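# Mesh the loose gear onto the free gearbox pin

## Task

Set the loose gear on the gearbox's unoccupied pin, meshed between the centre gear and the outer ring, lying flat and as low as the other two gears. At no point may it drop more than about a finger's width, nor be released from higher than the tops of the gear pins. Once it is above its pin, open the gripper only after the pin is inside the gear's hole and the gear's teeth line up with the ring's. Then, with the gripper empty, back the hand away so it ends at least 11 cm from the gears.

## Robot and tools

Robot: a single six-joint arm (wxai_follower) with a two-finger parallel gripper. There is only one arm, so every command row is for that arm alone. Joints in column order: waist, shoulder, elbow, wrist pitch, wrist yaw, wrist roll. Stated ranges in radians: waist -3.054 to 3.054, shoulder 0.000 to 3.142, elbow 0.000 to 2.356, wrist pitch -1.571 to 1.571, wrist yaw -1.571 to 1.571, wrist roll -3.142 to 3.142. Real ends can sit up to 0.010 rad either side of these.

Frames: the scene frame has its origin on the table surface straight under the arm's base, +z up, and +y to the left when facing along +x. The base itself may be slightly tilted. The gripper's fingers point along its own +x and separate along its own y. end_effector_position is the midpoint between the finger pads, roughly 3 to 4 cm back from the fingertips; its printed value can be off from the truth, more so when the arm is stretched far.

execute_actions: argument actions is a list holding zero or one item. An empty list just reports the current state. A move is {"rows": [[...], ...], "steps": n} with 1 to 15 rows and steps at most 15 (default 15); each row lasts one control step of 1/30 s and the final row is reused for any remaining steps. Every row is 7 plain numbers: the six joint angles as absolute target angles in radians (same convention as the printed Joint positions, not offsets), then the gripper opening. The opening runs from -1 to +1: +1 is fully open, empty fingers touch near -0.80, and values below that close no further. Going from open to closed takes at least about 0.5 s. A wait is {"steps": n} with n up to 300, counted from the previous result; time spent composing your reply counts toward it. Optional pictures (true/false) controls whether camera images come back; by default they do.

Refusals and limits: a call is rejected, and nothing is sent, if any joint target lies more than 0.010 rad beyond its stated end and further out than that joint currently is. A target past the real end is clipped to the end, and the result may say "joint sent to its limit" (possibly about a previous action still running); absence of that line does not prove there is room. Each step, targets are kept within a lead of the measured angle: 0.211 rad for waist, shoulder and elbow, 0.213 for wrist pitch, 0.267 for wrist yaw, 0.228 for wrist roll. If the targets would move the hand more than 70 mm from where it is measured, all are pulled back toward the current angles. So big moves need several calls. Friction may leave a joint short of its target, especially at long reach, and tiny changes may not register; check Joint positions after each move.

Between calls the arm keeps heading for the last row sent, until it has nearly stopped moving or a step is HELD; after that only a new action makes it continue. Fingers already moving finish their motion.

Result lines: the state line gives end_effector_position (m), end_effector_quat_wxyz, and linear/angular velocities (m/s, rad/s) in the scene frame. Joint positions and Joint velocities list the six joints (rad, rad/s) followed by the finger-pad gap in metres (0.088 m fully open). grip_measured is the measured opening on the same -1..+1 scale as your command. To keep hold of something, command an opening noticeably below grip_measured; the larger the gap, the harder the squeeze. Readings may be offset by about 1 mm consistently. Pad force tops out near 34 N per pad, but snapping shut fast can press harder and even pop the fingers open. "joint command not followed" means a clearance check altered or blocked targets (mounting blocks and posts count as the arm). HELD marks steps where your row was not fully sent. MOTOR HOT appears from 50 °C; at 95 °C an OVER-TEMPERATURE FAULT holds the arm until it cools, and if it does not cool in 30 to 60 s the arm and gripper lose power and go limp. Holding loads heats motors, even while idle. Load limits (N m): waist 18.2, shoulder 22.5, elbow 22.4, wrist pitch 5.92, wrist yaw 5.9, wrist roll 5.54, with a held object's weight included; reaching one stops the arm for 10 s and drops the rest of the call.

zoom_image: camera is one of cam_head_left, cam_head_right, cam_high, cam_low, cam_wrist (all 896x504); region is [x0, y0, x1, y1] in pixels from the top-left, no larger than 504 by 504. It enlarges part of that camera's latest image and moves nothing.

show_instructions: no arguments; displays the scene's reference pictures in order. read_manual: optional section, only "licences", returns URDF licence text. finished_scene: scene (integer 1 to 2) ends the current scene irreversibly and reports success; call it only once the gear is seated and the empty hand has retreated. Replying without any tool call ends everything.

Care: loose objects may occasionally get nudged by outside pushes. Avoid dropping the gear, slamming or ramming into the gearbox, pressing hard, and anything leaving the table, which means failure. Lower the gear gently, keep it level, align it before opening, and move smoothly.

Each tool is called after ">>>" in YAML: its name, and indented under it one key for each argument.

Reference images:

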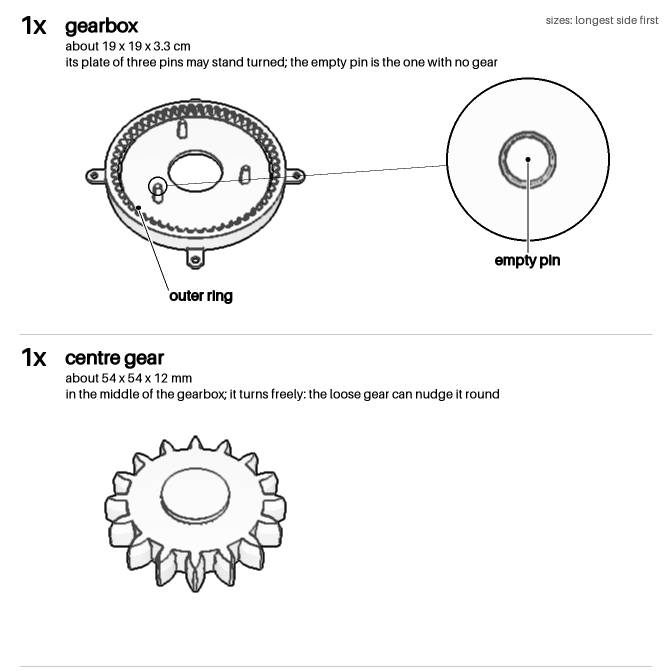

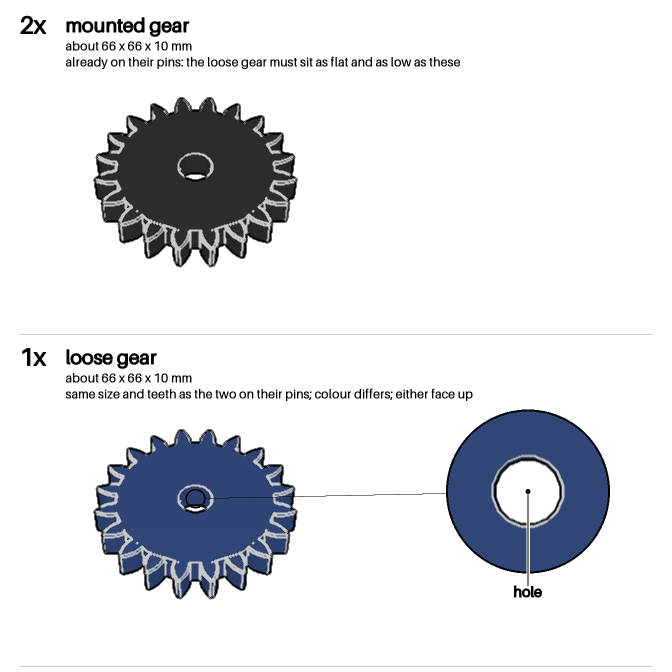

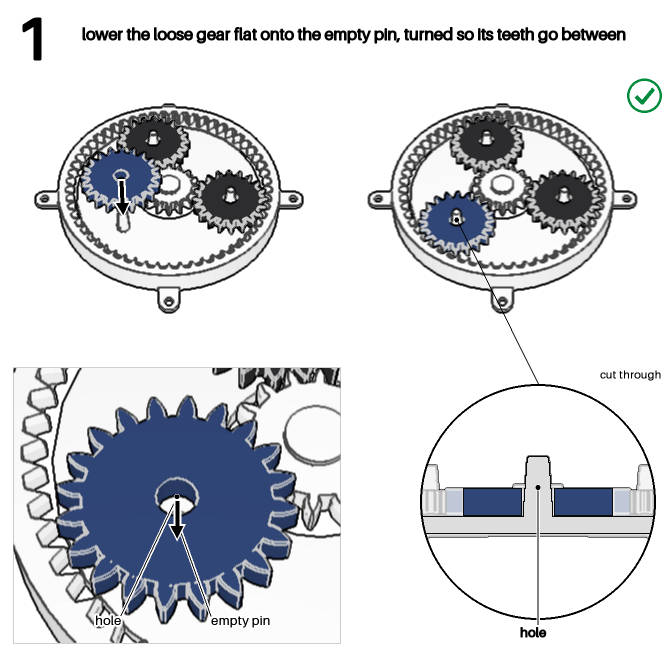

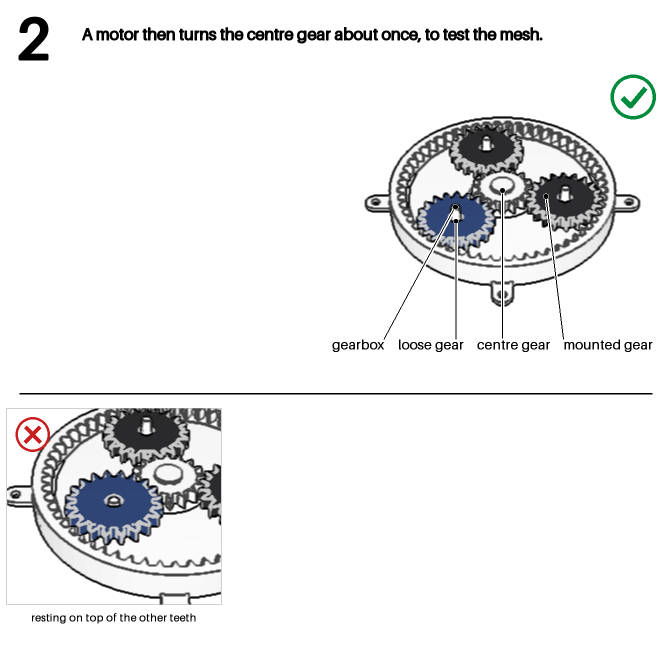

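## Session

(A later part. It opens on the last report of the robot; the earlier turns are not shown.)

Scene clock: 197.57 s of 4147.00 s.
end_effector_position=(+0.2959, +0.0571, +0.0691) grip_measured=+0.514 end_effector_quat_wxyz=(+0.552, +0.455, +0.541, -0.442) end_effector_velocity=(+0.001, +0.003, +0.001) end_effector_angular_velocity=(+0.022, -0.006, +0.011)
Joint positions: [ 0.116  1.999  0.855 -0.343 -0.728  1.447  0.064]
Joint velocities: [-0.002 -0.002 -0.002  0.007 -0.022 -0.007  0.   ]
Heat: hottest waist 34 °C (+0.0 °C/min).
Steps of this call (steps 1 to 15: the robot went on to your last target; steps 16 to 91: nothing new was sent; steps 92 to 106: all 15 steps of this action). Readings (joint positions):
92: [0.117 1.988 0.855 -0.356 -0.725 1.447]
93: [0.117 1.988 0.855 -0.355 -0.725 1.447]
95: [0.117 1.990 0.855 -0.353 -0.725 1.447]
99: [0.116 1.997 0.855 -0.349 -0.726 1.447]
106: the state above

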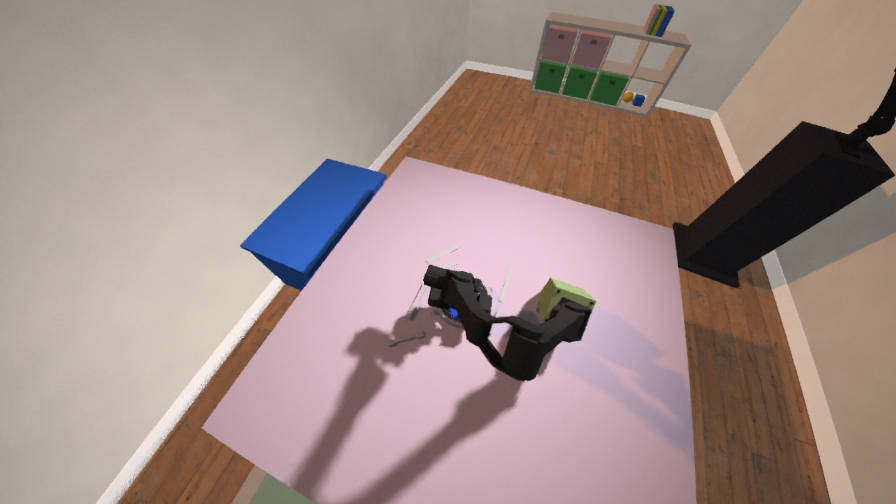

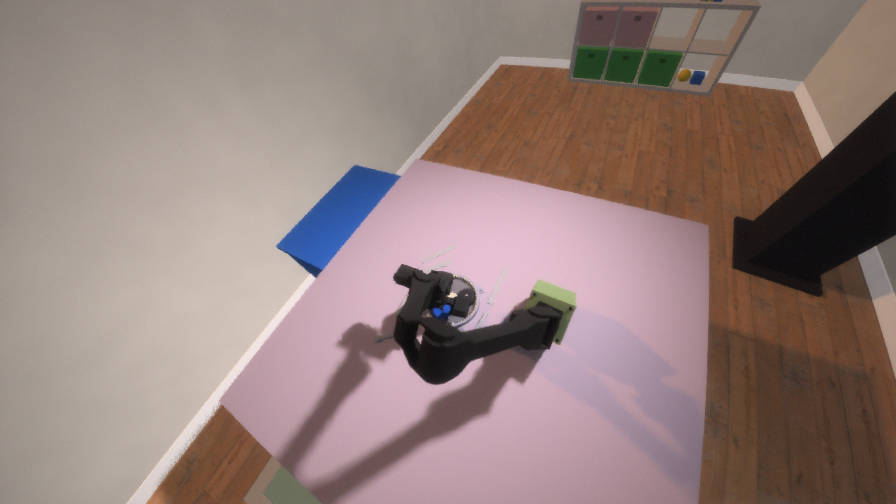

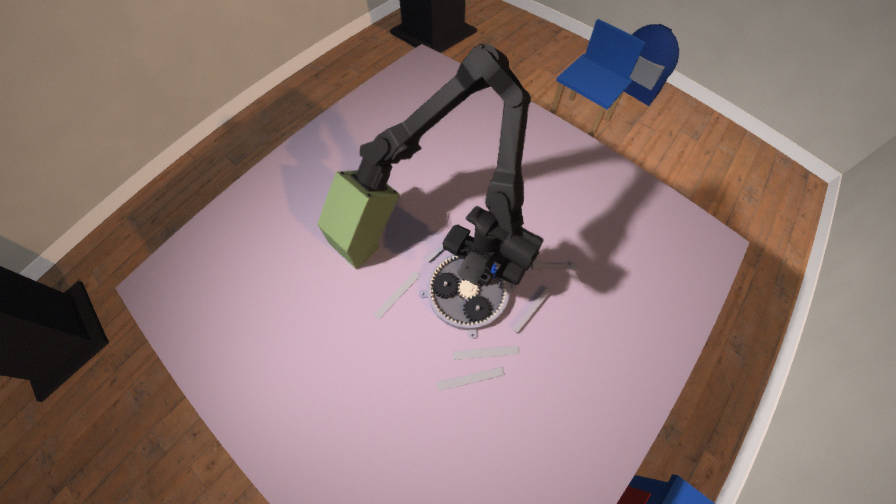

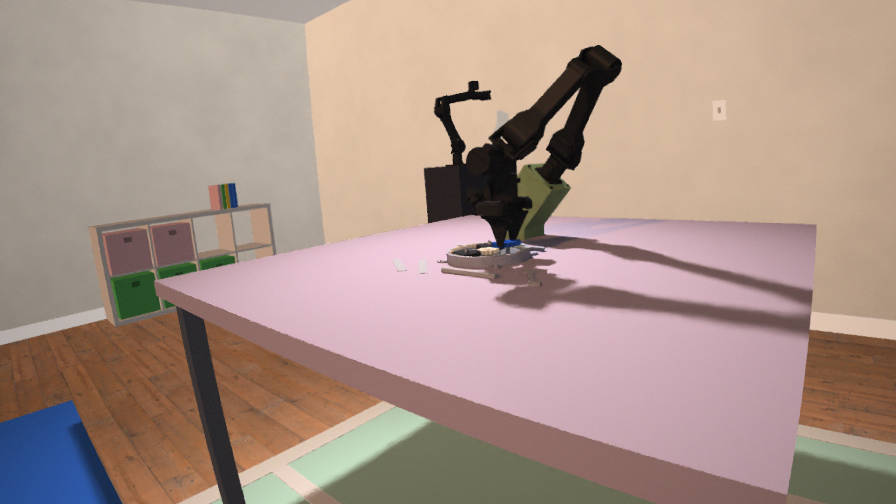

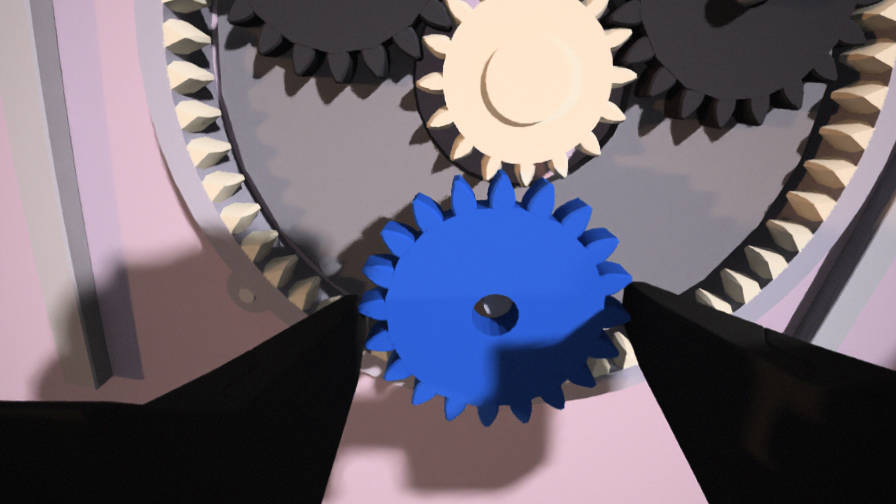

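>>> execute_actions:
  actions:
    - {"rows":[[0.128,2.024,0.842,-0.345,-0.727,1.45,0.25],[0.128,2.024,0.84,-0.345,-0.727,1.45,0.25],[0.128,2.024,0.838,-0.345,-0.727,1.45,0.25],[0.128,2.024,0.836,-0.345,-0.727,1.45,0.25]],"steps":15}

>>> zoom_image:
  camera: "cam_wrist"
  region: [400,140,650,420]

Scene clock: 201.23 s of 4147.00 s.
end_effector_position=(+0.2887, +0.0572, +0.0625) grip_measured=+0.514 end_effector_quat_wxyz=(+0.542, +0.452, +0.548, -0.449) end_effector_velocity=(-0.005, -0.001, -0.000) end_effector_angular_velocity=(+0.006, +0.011, +0.009)
Joint positions: [ 0.13   2.013  0.845 -0.342 -0.733  1.448  0.064]
Joint velocities: [-0.002 -0.002 -0.012 -0.007 -0.007 -0.022  0.   ]
Heat: hottest waist 35 °C (+1.0 °C/min).
Steps of this call (steps 1 to 30: the robot went on to your last target; steps 31 to 95: nothing new was sent; steps 96 to 110: all 15 steps of this action). Readings (joint positions):
96: [0.130 2.013 0.854 -0.338 -0.731 1.448]
97: [0.130 2.013 0.853 -0.339 -0.731 1.448]
99: [0.130 2.013 0.852 -0.339 -0.732 1.448]
103: [0.130 2.013 0.848 -0.341 -0.733 1.448]
110: the state above

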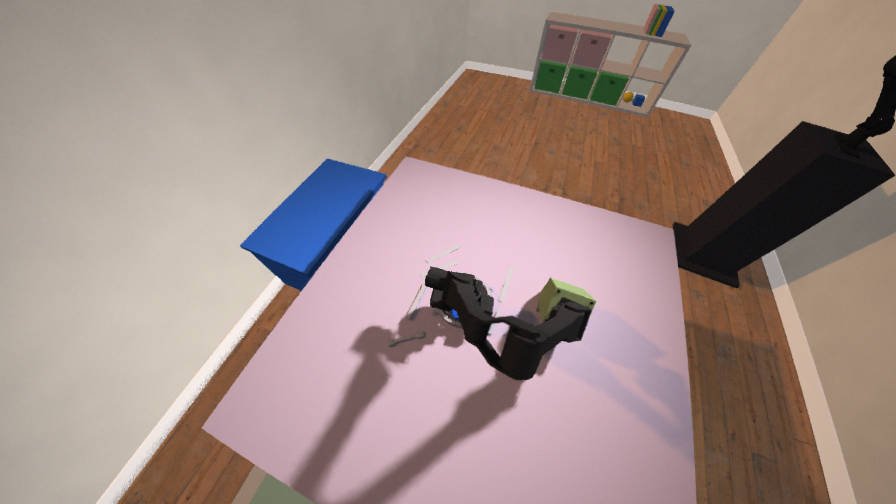

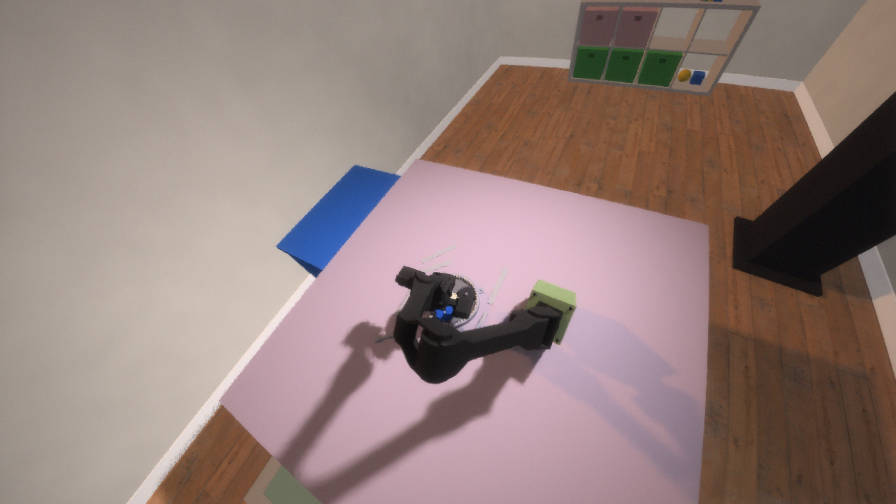

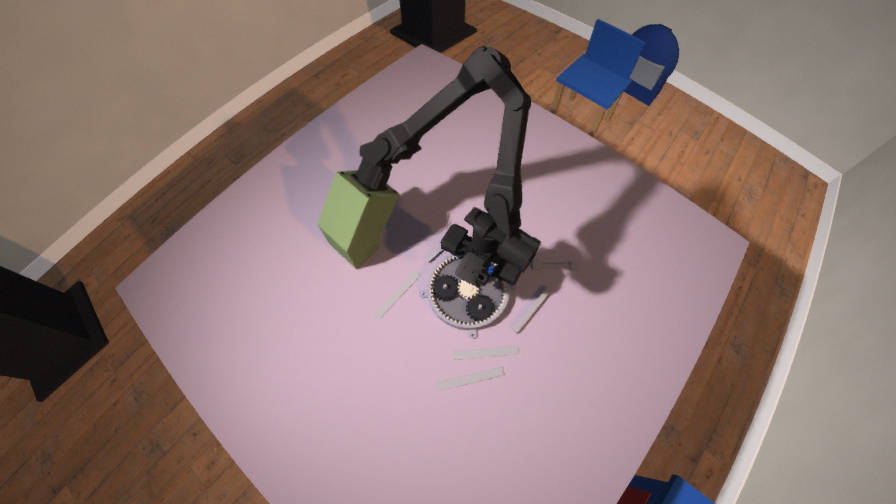

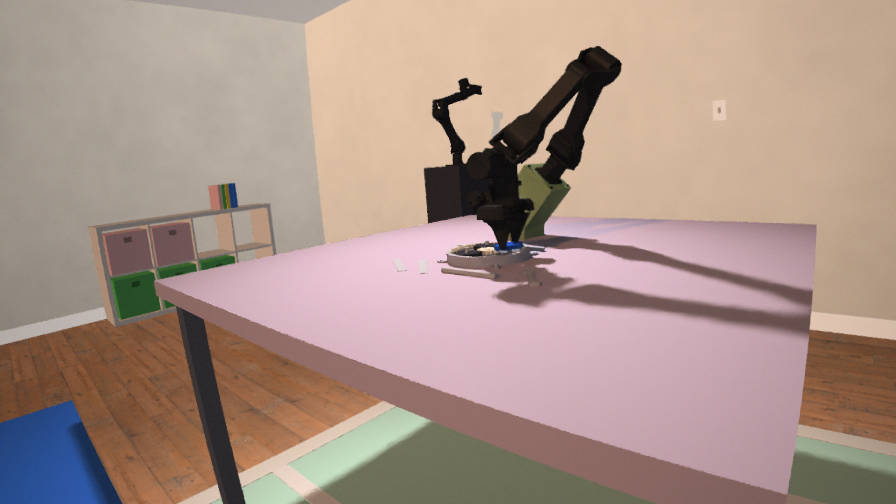

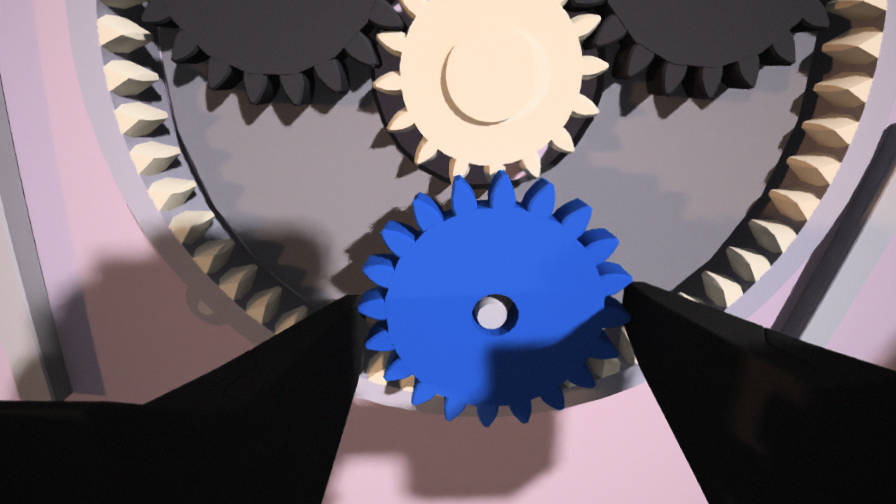

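Region (400, 140, 650, 420) of cam_wrist's 896x504 image, scaled by 1.800, with more detail than that image has; it fills the left 450 columns of this view, and the rest is white.

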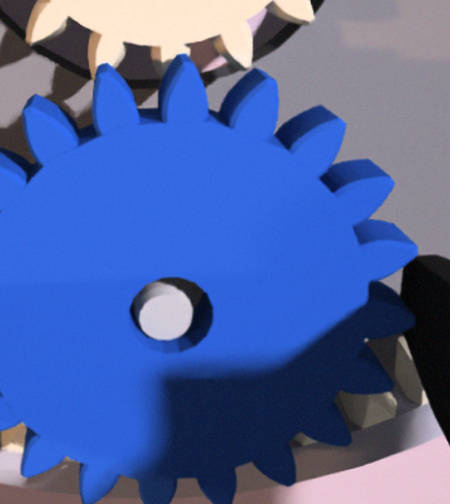

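>>> execute_actions:
  actions:
    - {"rows":[[0.138,2.024,0.845,-0.33,-0.727,1.46,0.25],[0.138,2.024,0.845,-0.33,-0.727,1.46,0.25],[0.138,2.024,0.845,-0.33,-0.727,1.46,0.25],[0.146,2.032,0.845,-0.315,-0.727,1.465,0.25],[0.146,2.032,0.845,-0.315,-0.727,1.465,0.25],[0.146,2.032,0.845,-0.315,-0.727,1.465,0.25],[0.154,2.04,0.842,-0.3,-0.727,1.47,0.25]],"steps":15}

>>> zoom_image:
  camera: "cam_wrist"
  region: [340,120,680,460]

>>> zoom_image:
  camera: "cam_low"
  region: [450,210,550,270]

Scene clock: 207.17 s of 4147.00 s.
end_effector_position=(+0.2915, +0.0580, +0.0604) grip_measured=+0.514 end_effector_quat_wxyz=(+0.548, +0.452, +0.545, -0.445) end_effector_velocity=(-0.002, +0.001, +0.001) end_effector_angular_velocity=(+0.007, +0.004, +0.001)
Joint positions: [ 0.138  2.015  0.842 -0.315 -0.728  1.462  0.064]
Joint velocities: [-0.002 -0.002 -0.002 -0.007 -0.007 -0.007 -0.   ]
Heat: hottest waist 35 °C (+2.0 °C/min).
Steps of this call (steps 1 to 15: the robot went on to your last target; steps 16 to 163: nothing new was sent; steps 164 to 178: all 15 steps of this action). Readings (joint positions):
164: [0.132 2.014 0.842 -0.344 -0.731 1.448]
165: [0.132 2.014 0.842 -0.342 -0.731 1.450]
167: [0.134 2.014 0.842 -0.337 -0.730 1.453]
171: [0.136 2.015 0.842 -0.322 -0.729 1.460]
178: the state above

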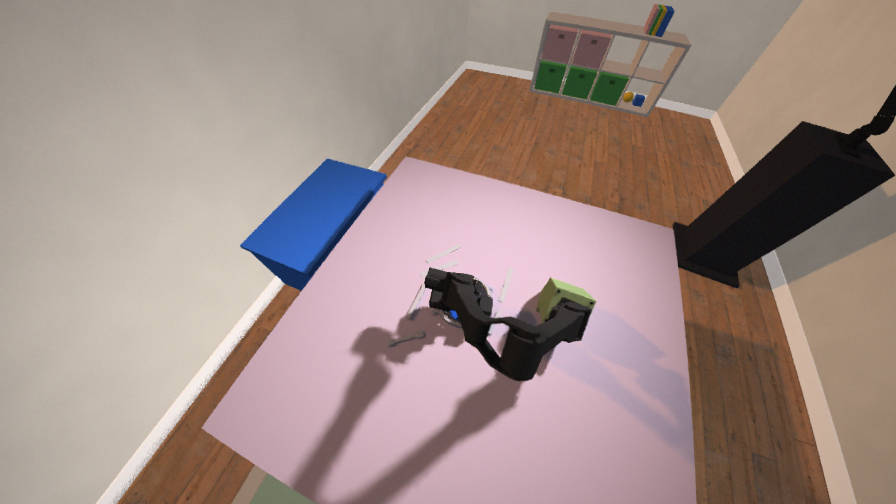

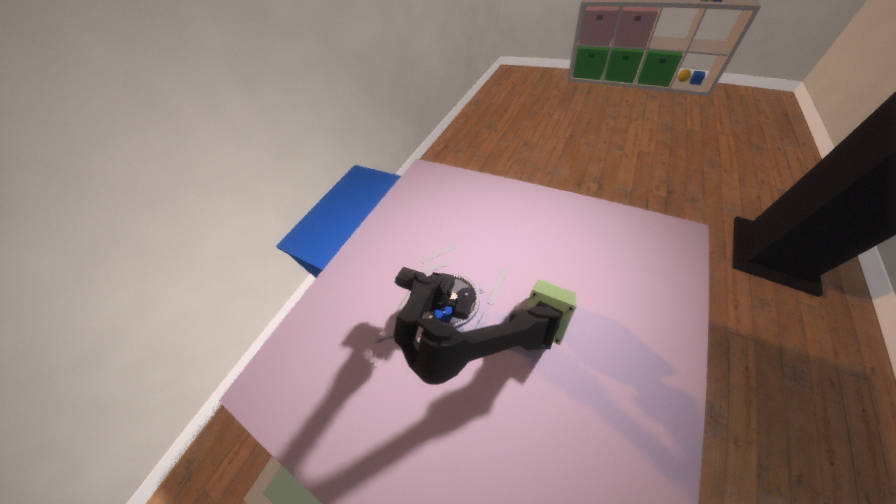

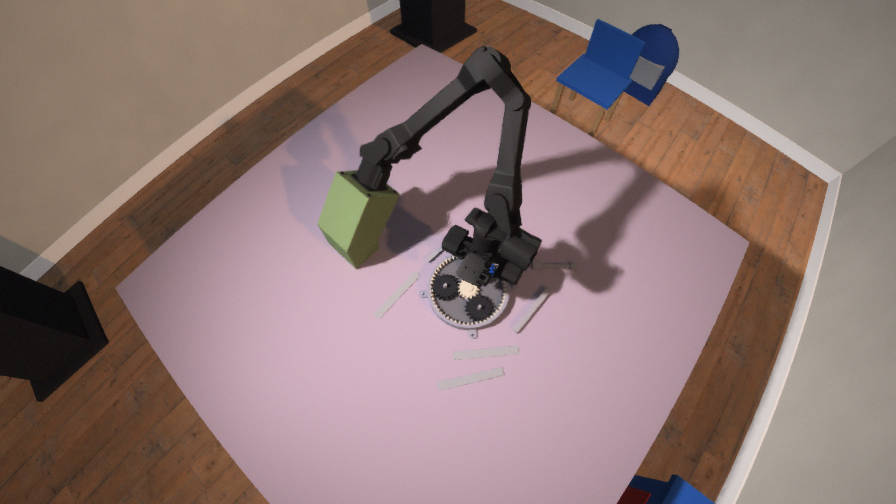

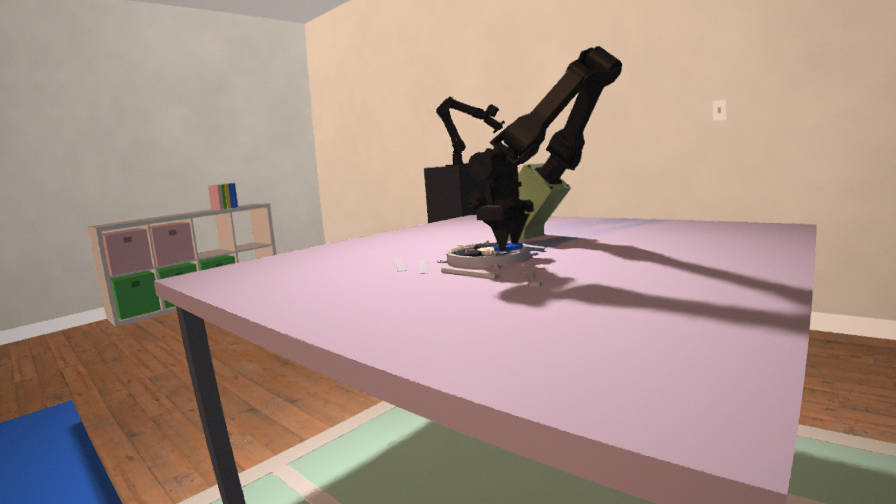

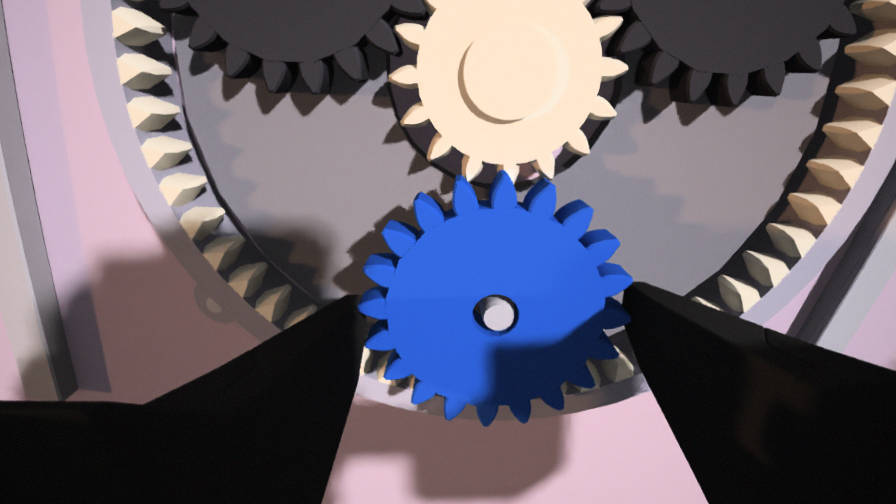

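Region (340, 120, 680, 460) of cam_wrist's 896x504 image, scaled by 1.482, with more detail than that image has.

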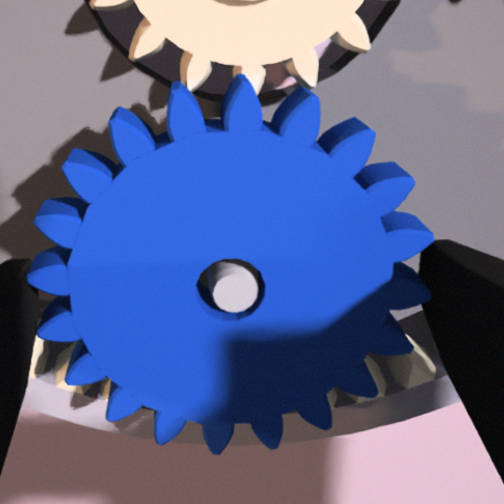

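Region (450, 210, 550, 270) of cam_low's 896x504 image, scaled by 5.040, with more detail than that image has; it fills the top 302 rows of this view, and the rest is white.

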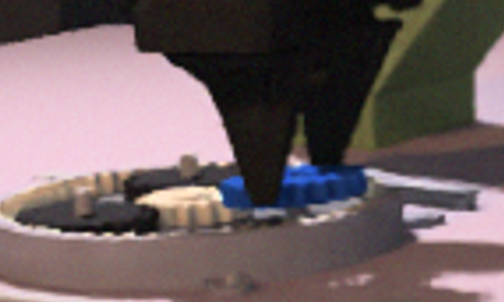

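>>> execute_actions:
  actions:
    - {"rows":[[0.148,2.03,0.842,-0.315,-0.727,1.475,0.25],[0.148,2.03,0.842,-0.315,-0.727,1.485,0.25],[0.148,2.03,0.842,-0.315,-0.727,1.495,0.25],[0.148,2.03,0.842,-0.315,-0.727,1.505,0.25],[0.148,2.03,0.842,-0.315,-0.727,1.515,0.25],[0.148,2.03,0.842,-0.315,-0.727,1.525,0.25],[0.148,2.03,0.842,-0.315,-0.727,1.535,0.25],[0.148,2.03,0.842,-0.315,-0.727,1.545,0.25],[0.148,2.03,0.842,-0.315,-0.727,1.555,0.25]],"steps":15}

>>> zoom_image:
  camera: "cam_wrist"
  region: [340,120,680,460]

Scene clock: 215.40 s of 4147.00 s.
end_effector_position=(+0.2899, +0.0584, +0.0582) grip_measured=+0.513 end_effector_quat_wxyz=(+0.527, +0.472, +0.529, -0.469) end_effector_velocity=(-0.002, -0.001, +0.001) end_effector_angular_velocity=(-0.008, +0.011, -0.064)
Joint positions: [ 0.144  2.02   0.842 -0.315 -0.728  1.544  0.064]
Joint velocities: [-0.002 -0.002  0.002 -0.022  0.007  0.051 -0.   ]
Heat: hottest waist 35 °C (+1.0 °C/min).
Steps of this call (steps 1 to 15: the robot went on to your last target; steps 16 to 232: nothing new was sent; steps 233 to 247: all 15 steps of this action). Readings (joint positions):
233: [0.144 2.020 0.842 -0.307 -0.729 1.464]
234: [0.144 2.020 0.842 -0.308 -0.729 1.466]
236: [0.144 2.020 0.842 -0.310 -0.729 1.477]
240: [0.144 2.020 0.842 -0.314 -0.729 1.509]
247: the state above

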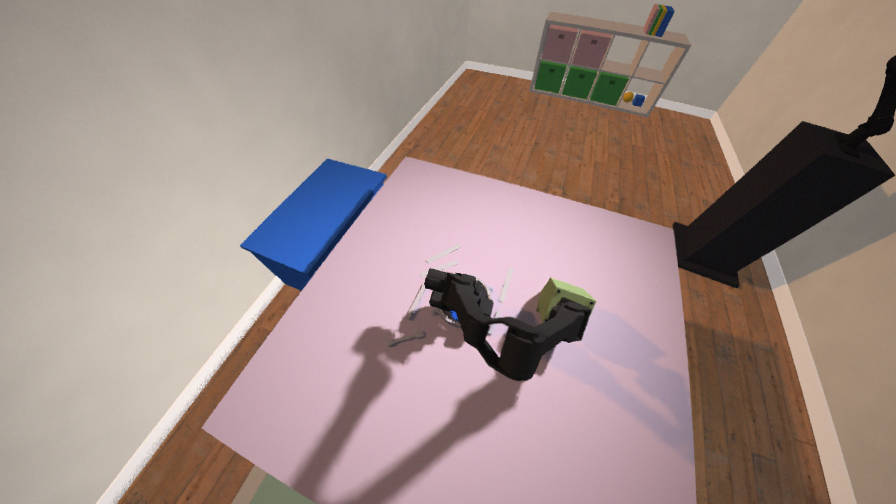

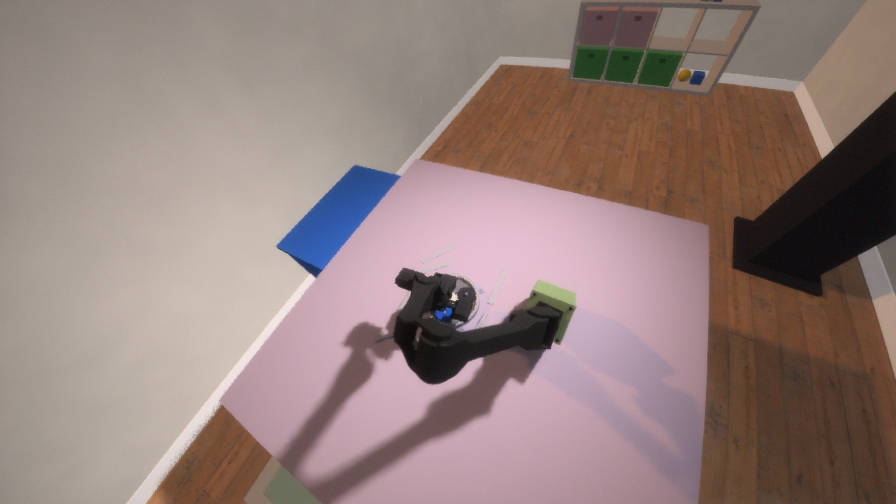

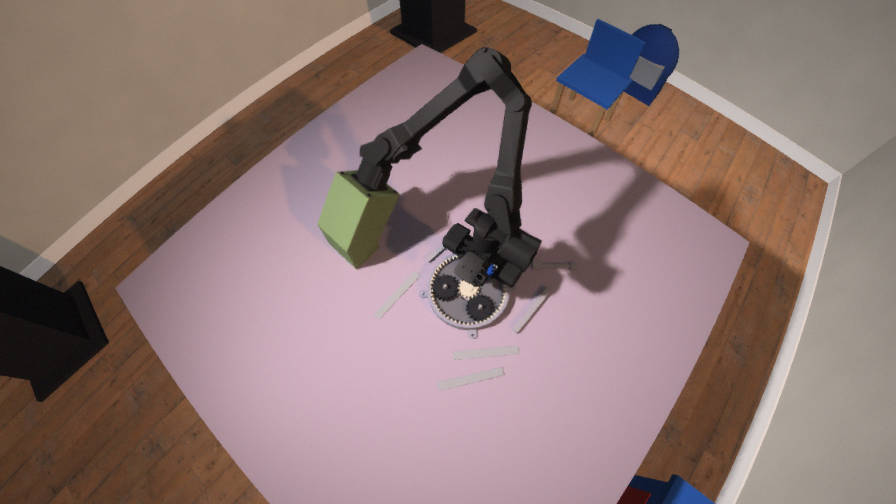

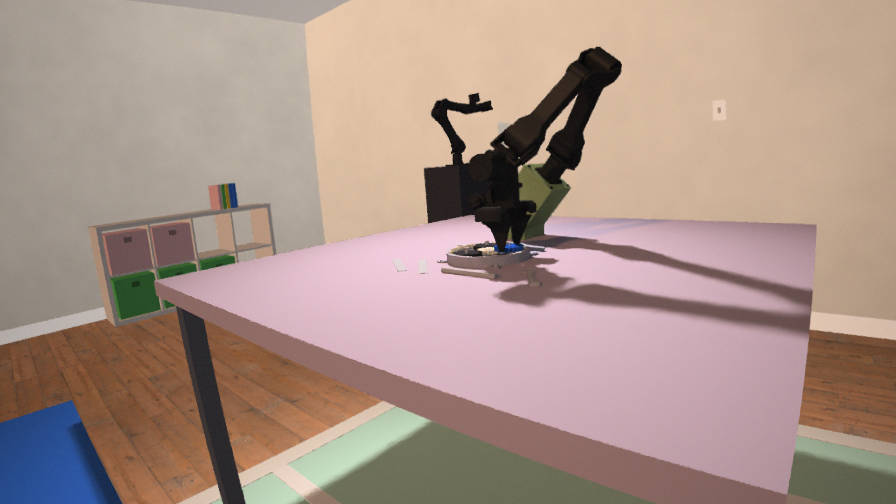

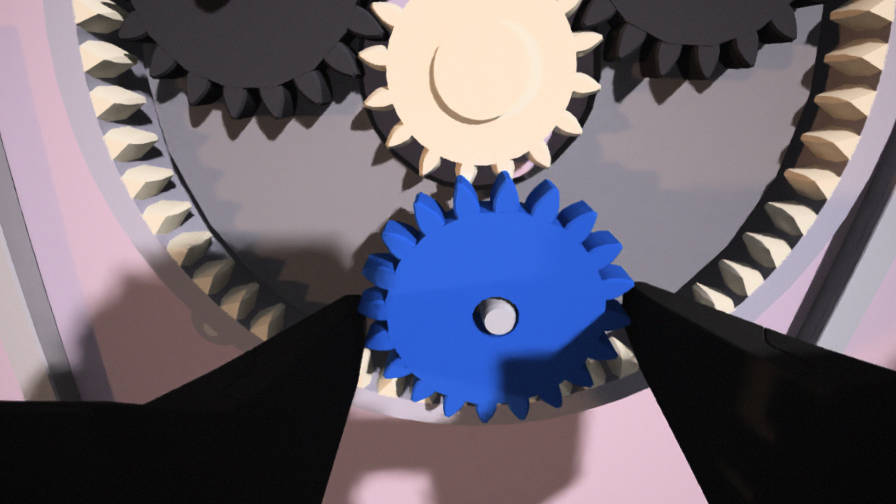

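Region (340, 120, 680, 460) of cam_wrist's 896x504 image, scaled by 1.482, with more detail than that image has.

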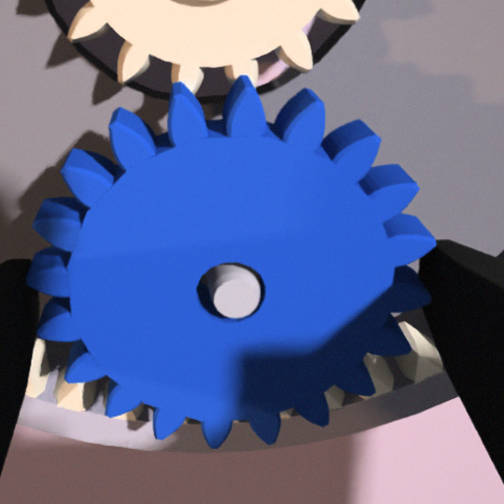

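>>> execute_actions:
  actions:
    - {"rows":[[0.152,2.035,0.842,-0.315,-0.727,1.6,0.25],[0.152,2.035,0.842,-0.315,-0.727,1.6,0.25],[0.152,2.035,0.842,-0.315,-0.727,1.6,0.25],[0.152,2.035,0.842,-0.315,-0.727,1.6,0.25],[0.152,2.035,0.842,-0.315,-0.727,1.6,0.25],[0.152,2.035,0.842,-0.315,-0.727,1.6,0.25],[0.152,2.035,0.842,-0.315,-0.727,1.6,0.25],[0.152,2.035,0.842,-0.315,-0.727,1.5,0.25]],"steps":15}

>>> zoom_image:
  camera: "cam_wrist"
  region: [340,120,680,460]

Scene clock: 223.70 s of 4147.00 s.
end_effector_position=(+0.2905, +0.0590, +0.0576) grip_measured=+0.512 end_effector_quat_wxyz=(+0.535, +0.464, +0.536, -0.460) end_effector_velocity=(+0.001, +0.003, +0.001) end_effector_angular_velocity=(+0.022, -0.005, +0.084)
Joint positions: [ 0.147  2.02   0.843 -0.311 -0.729  1.518  0.064]
Joint velocities: [-0.002 -0.002 -0.002  0.007 -0.022 -0.081  0.001]
Heat: hottest waist 35 °C (+1.0 °C/min).
Steps of this call (steps 1 to 15: the robot went on to your last target; steps 16 to 234: nothing new was sent; steps 235 to 249: all 15 steps of this action). Readings (joint positions):
235: [0.146 2.020 0.842 -0.314 -0.728 1.561]
236: [0.146 2.020 0.842 -0.314 -0.728 1.568]
238: [0.146 2.020 0.842 -0.314 -0.728 1.579]
242: [0.146 2.020 0.842 -0.314 -0.727 1.579]
249: the state above

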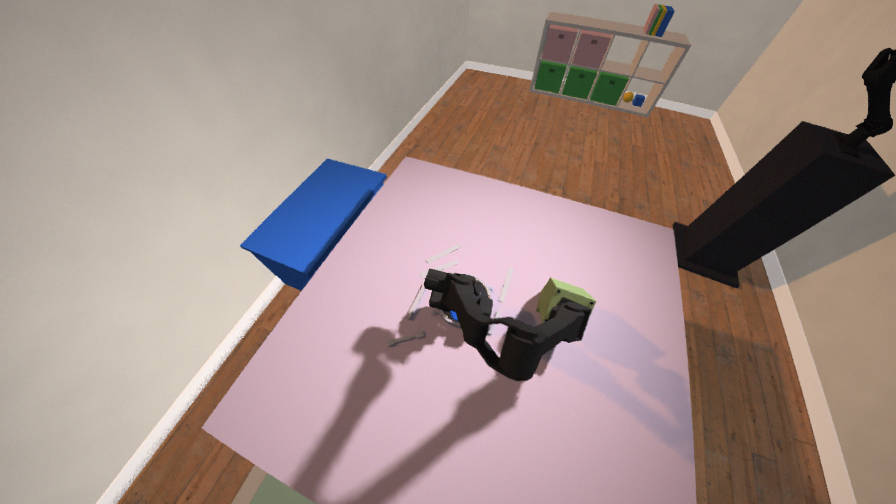

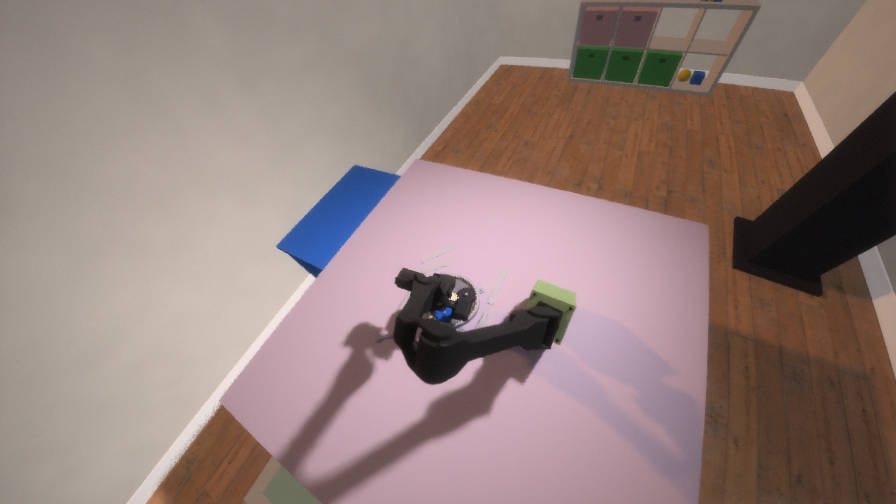

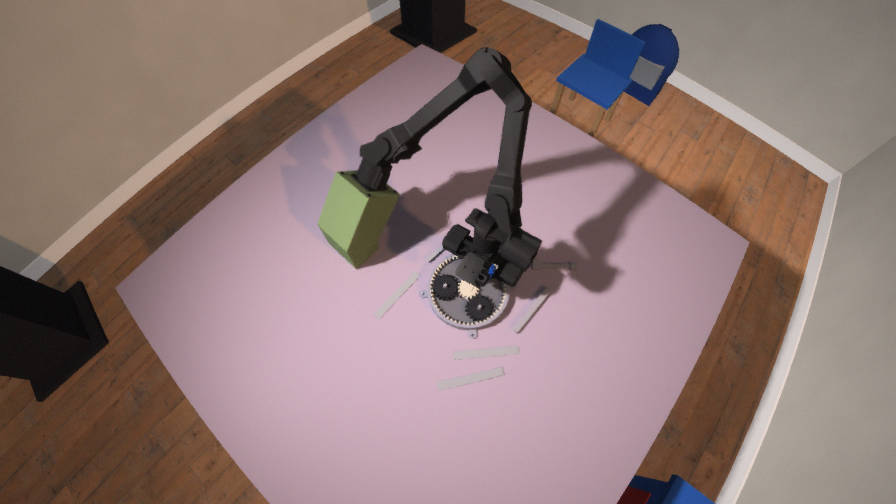

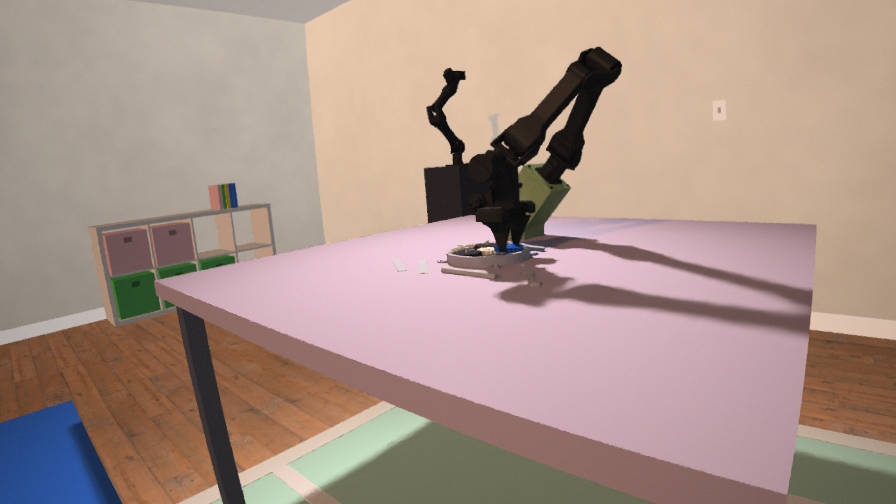

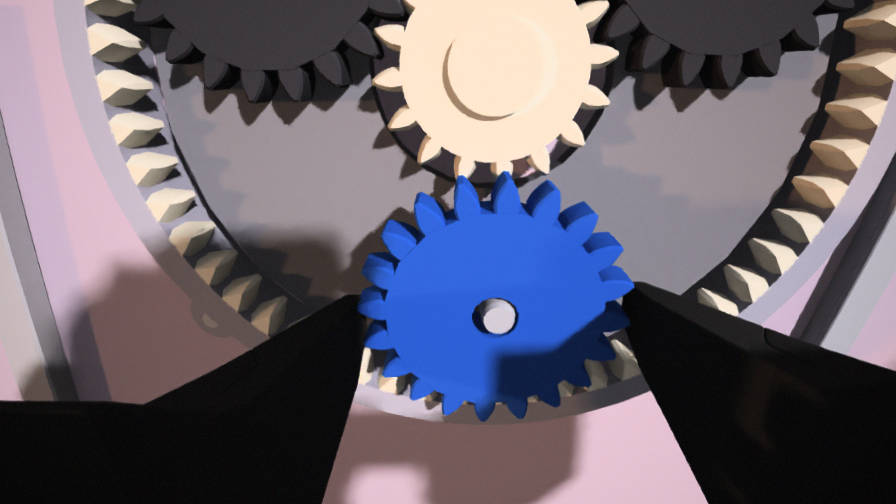

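Region (340, 120, 680, 460) of cam_wrist's 896x504 image, scaled by 1.482, with more detail than that image has.

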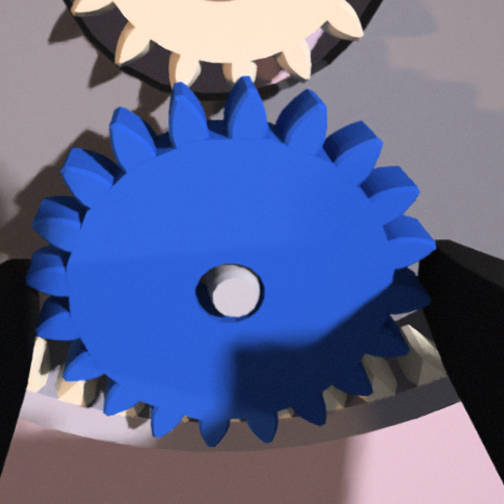

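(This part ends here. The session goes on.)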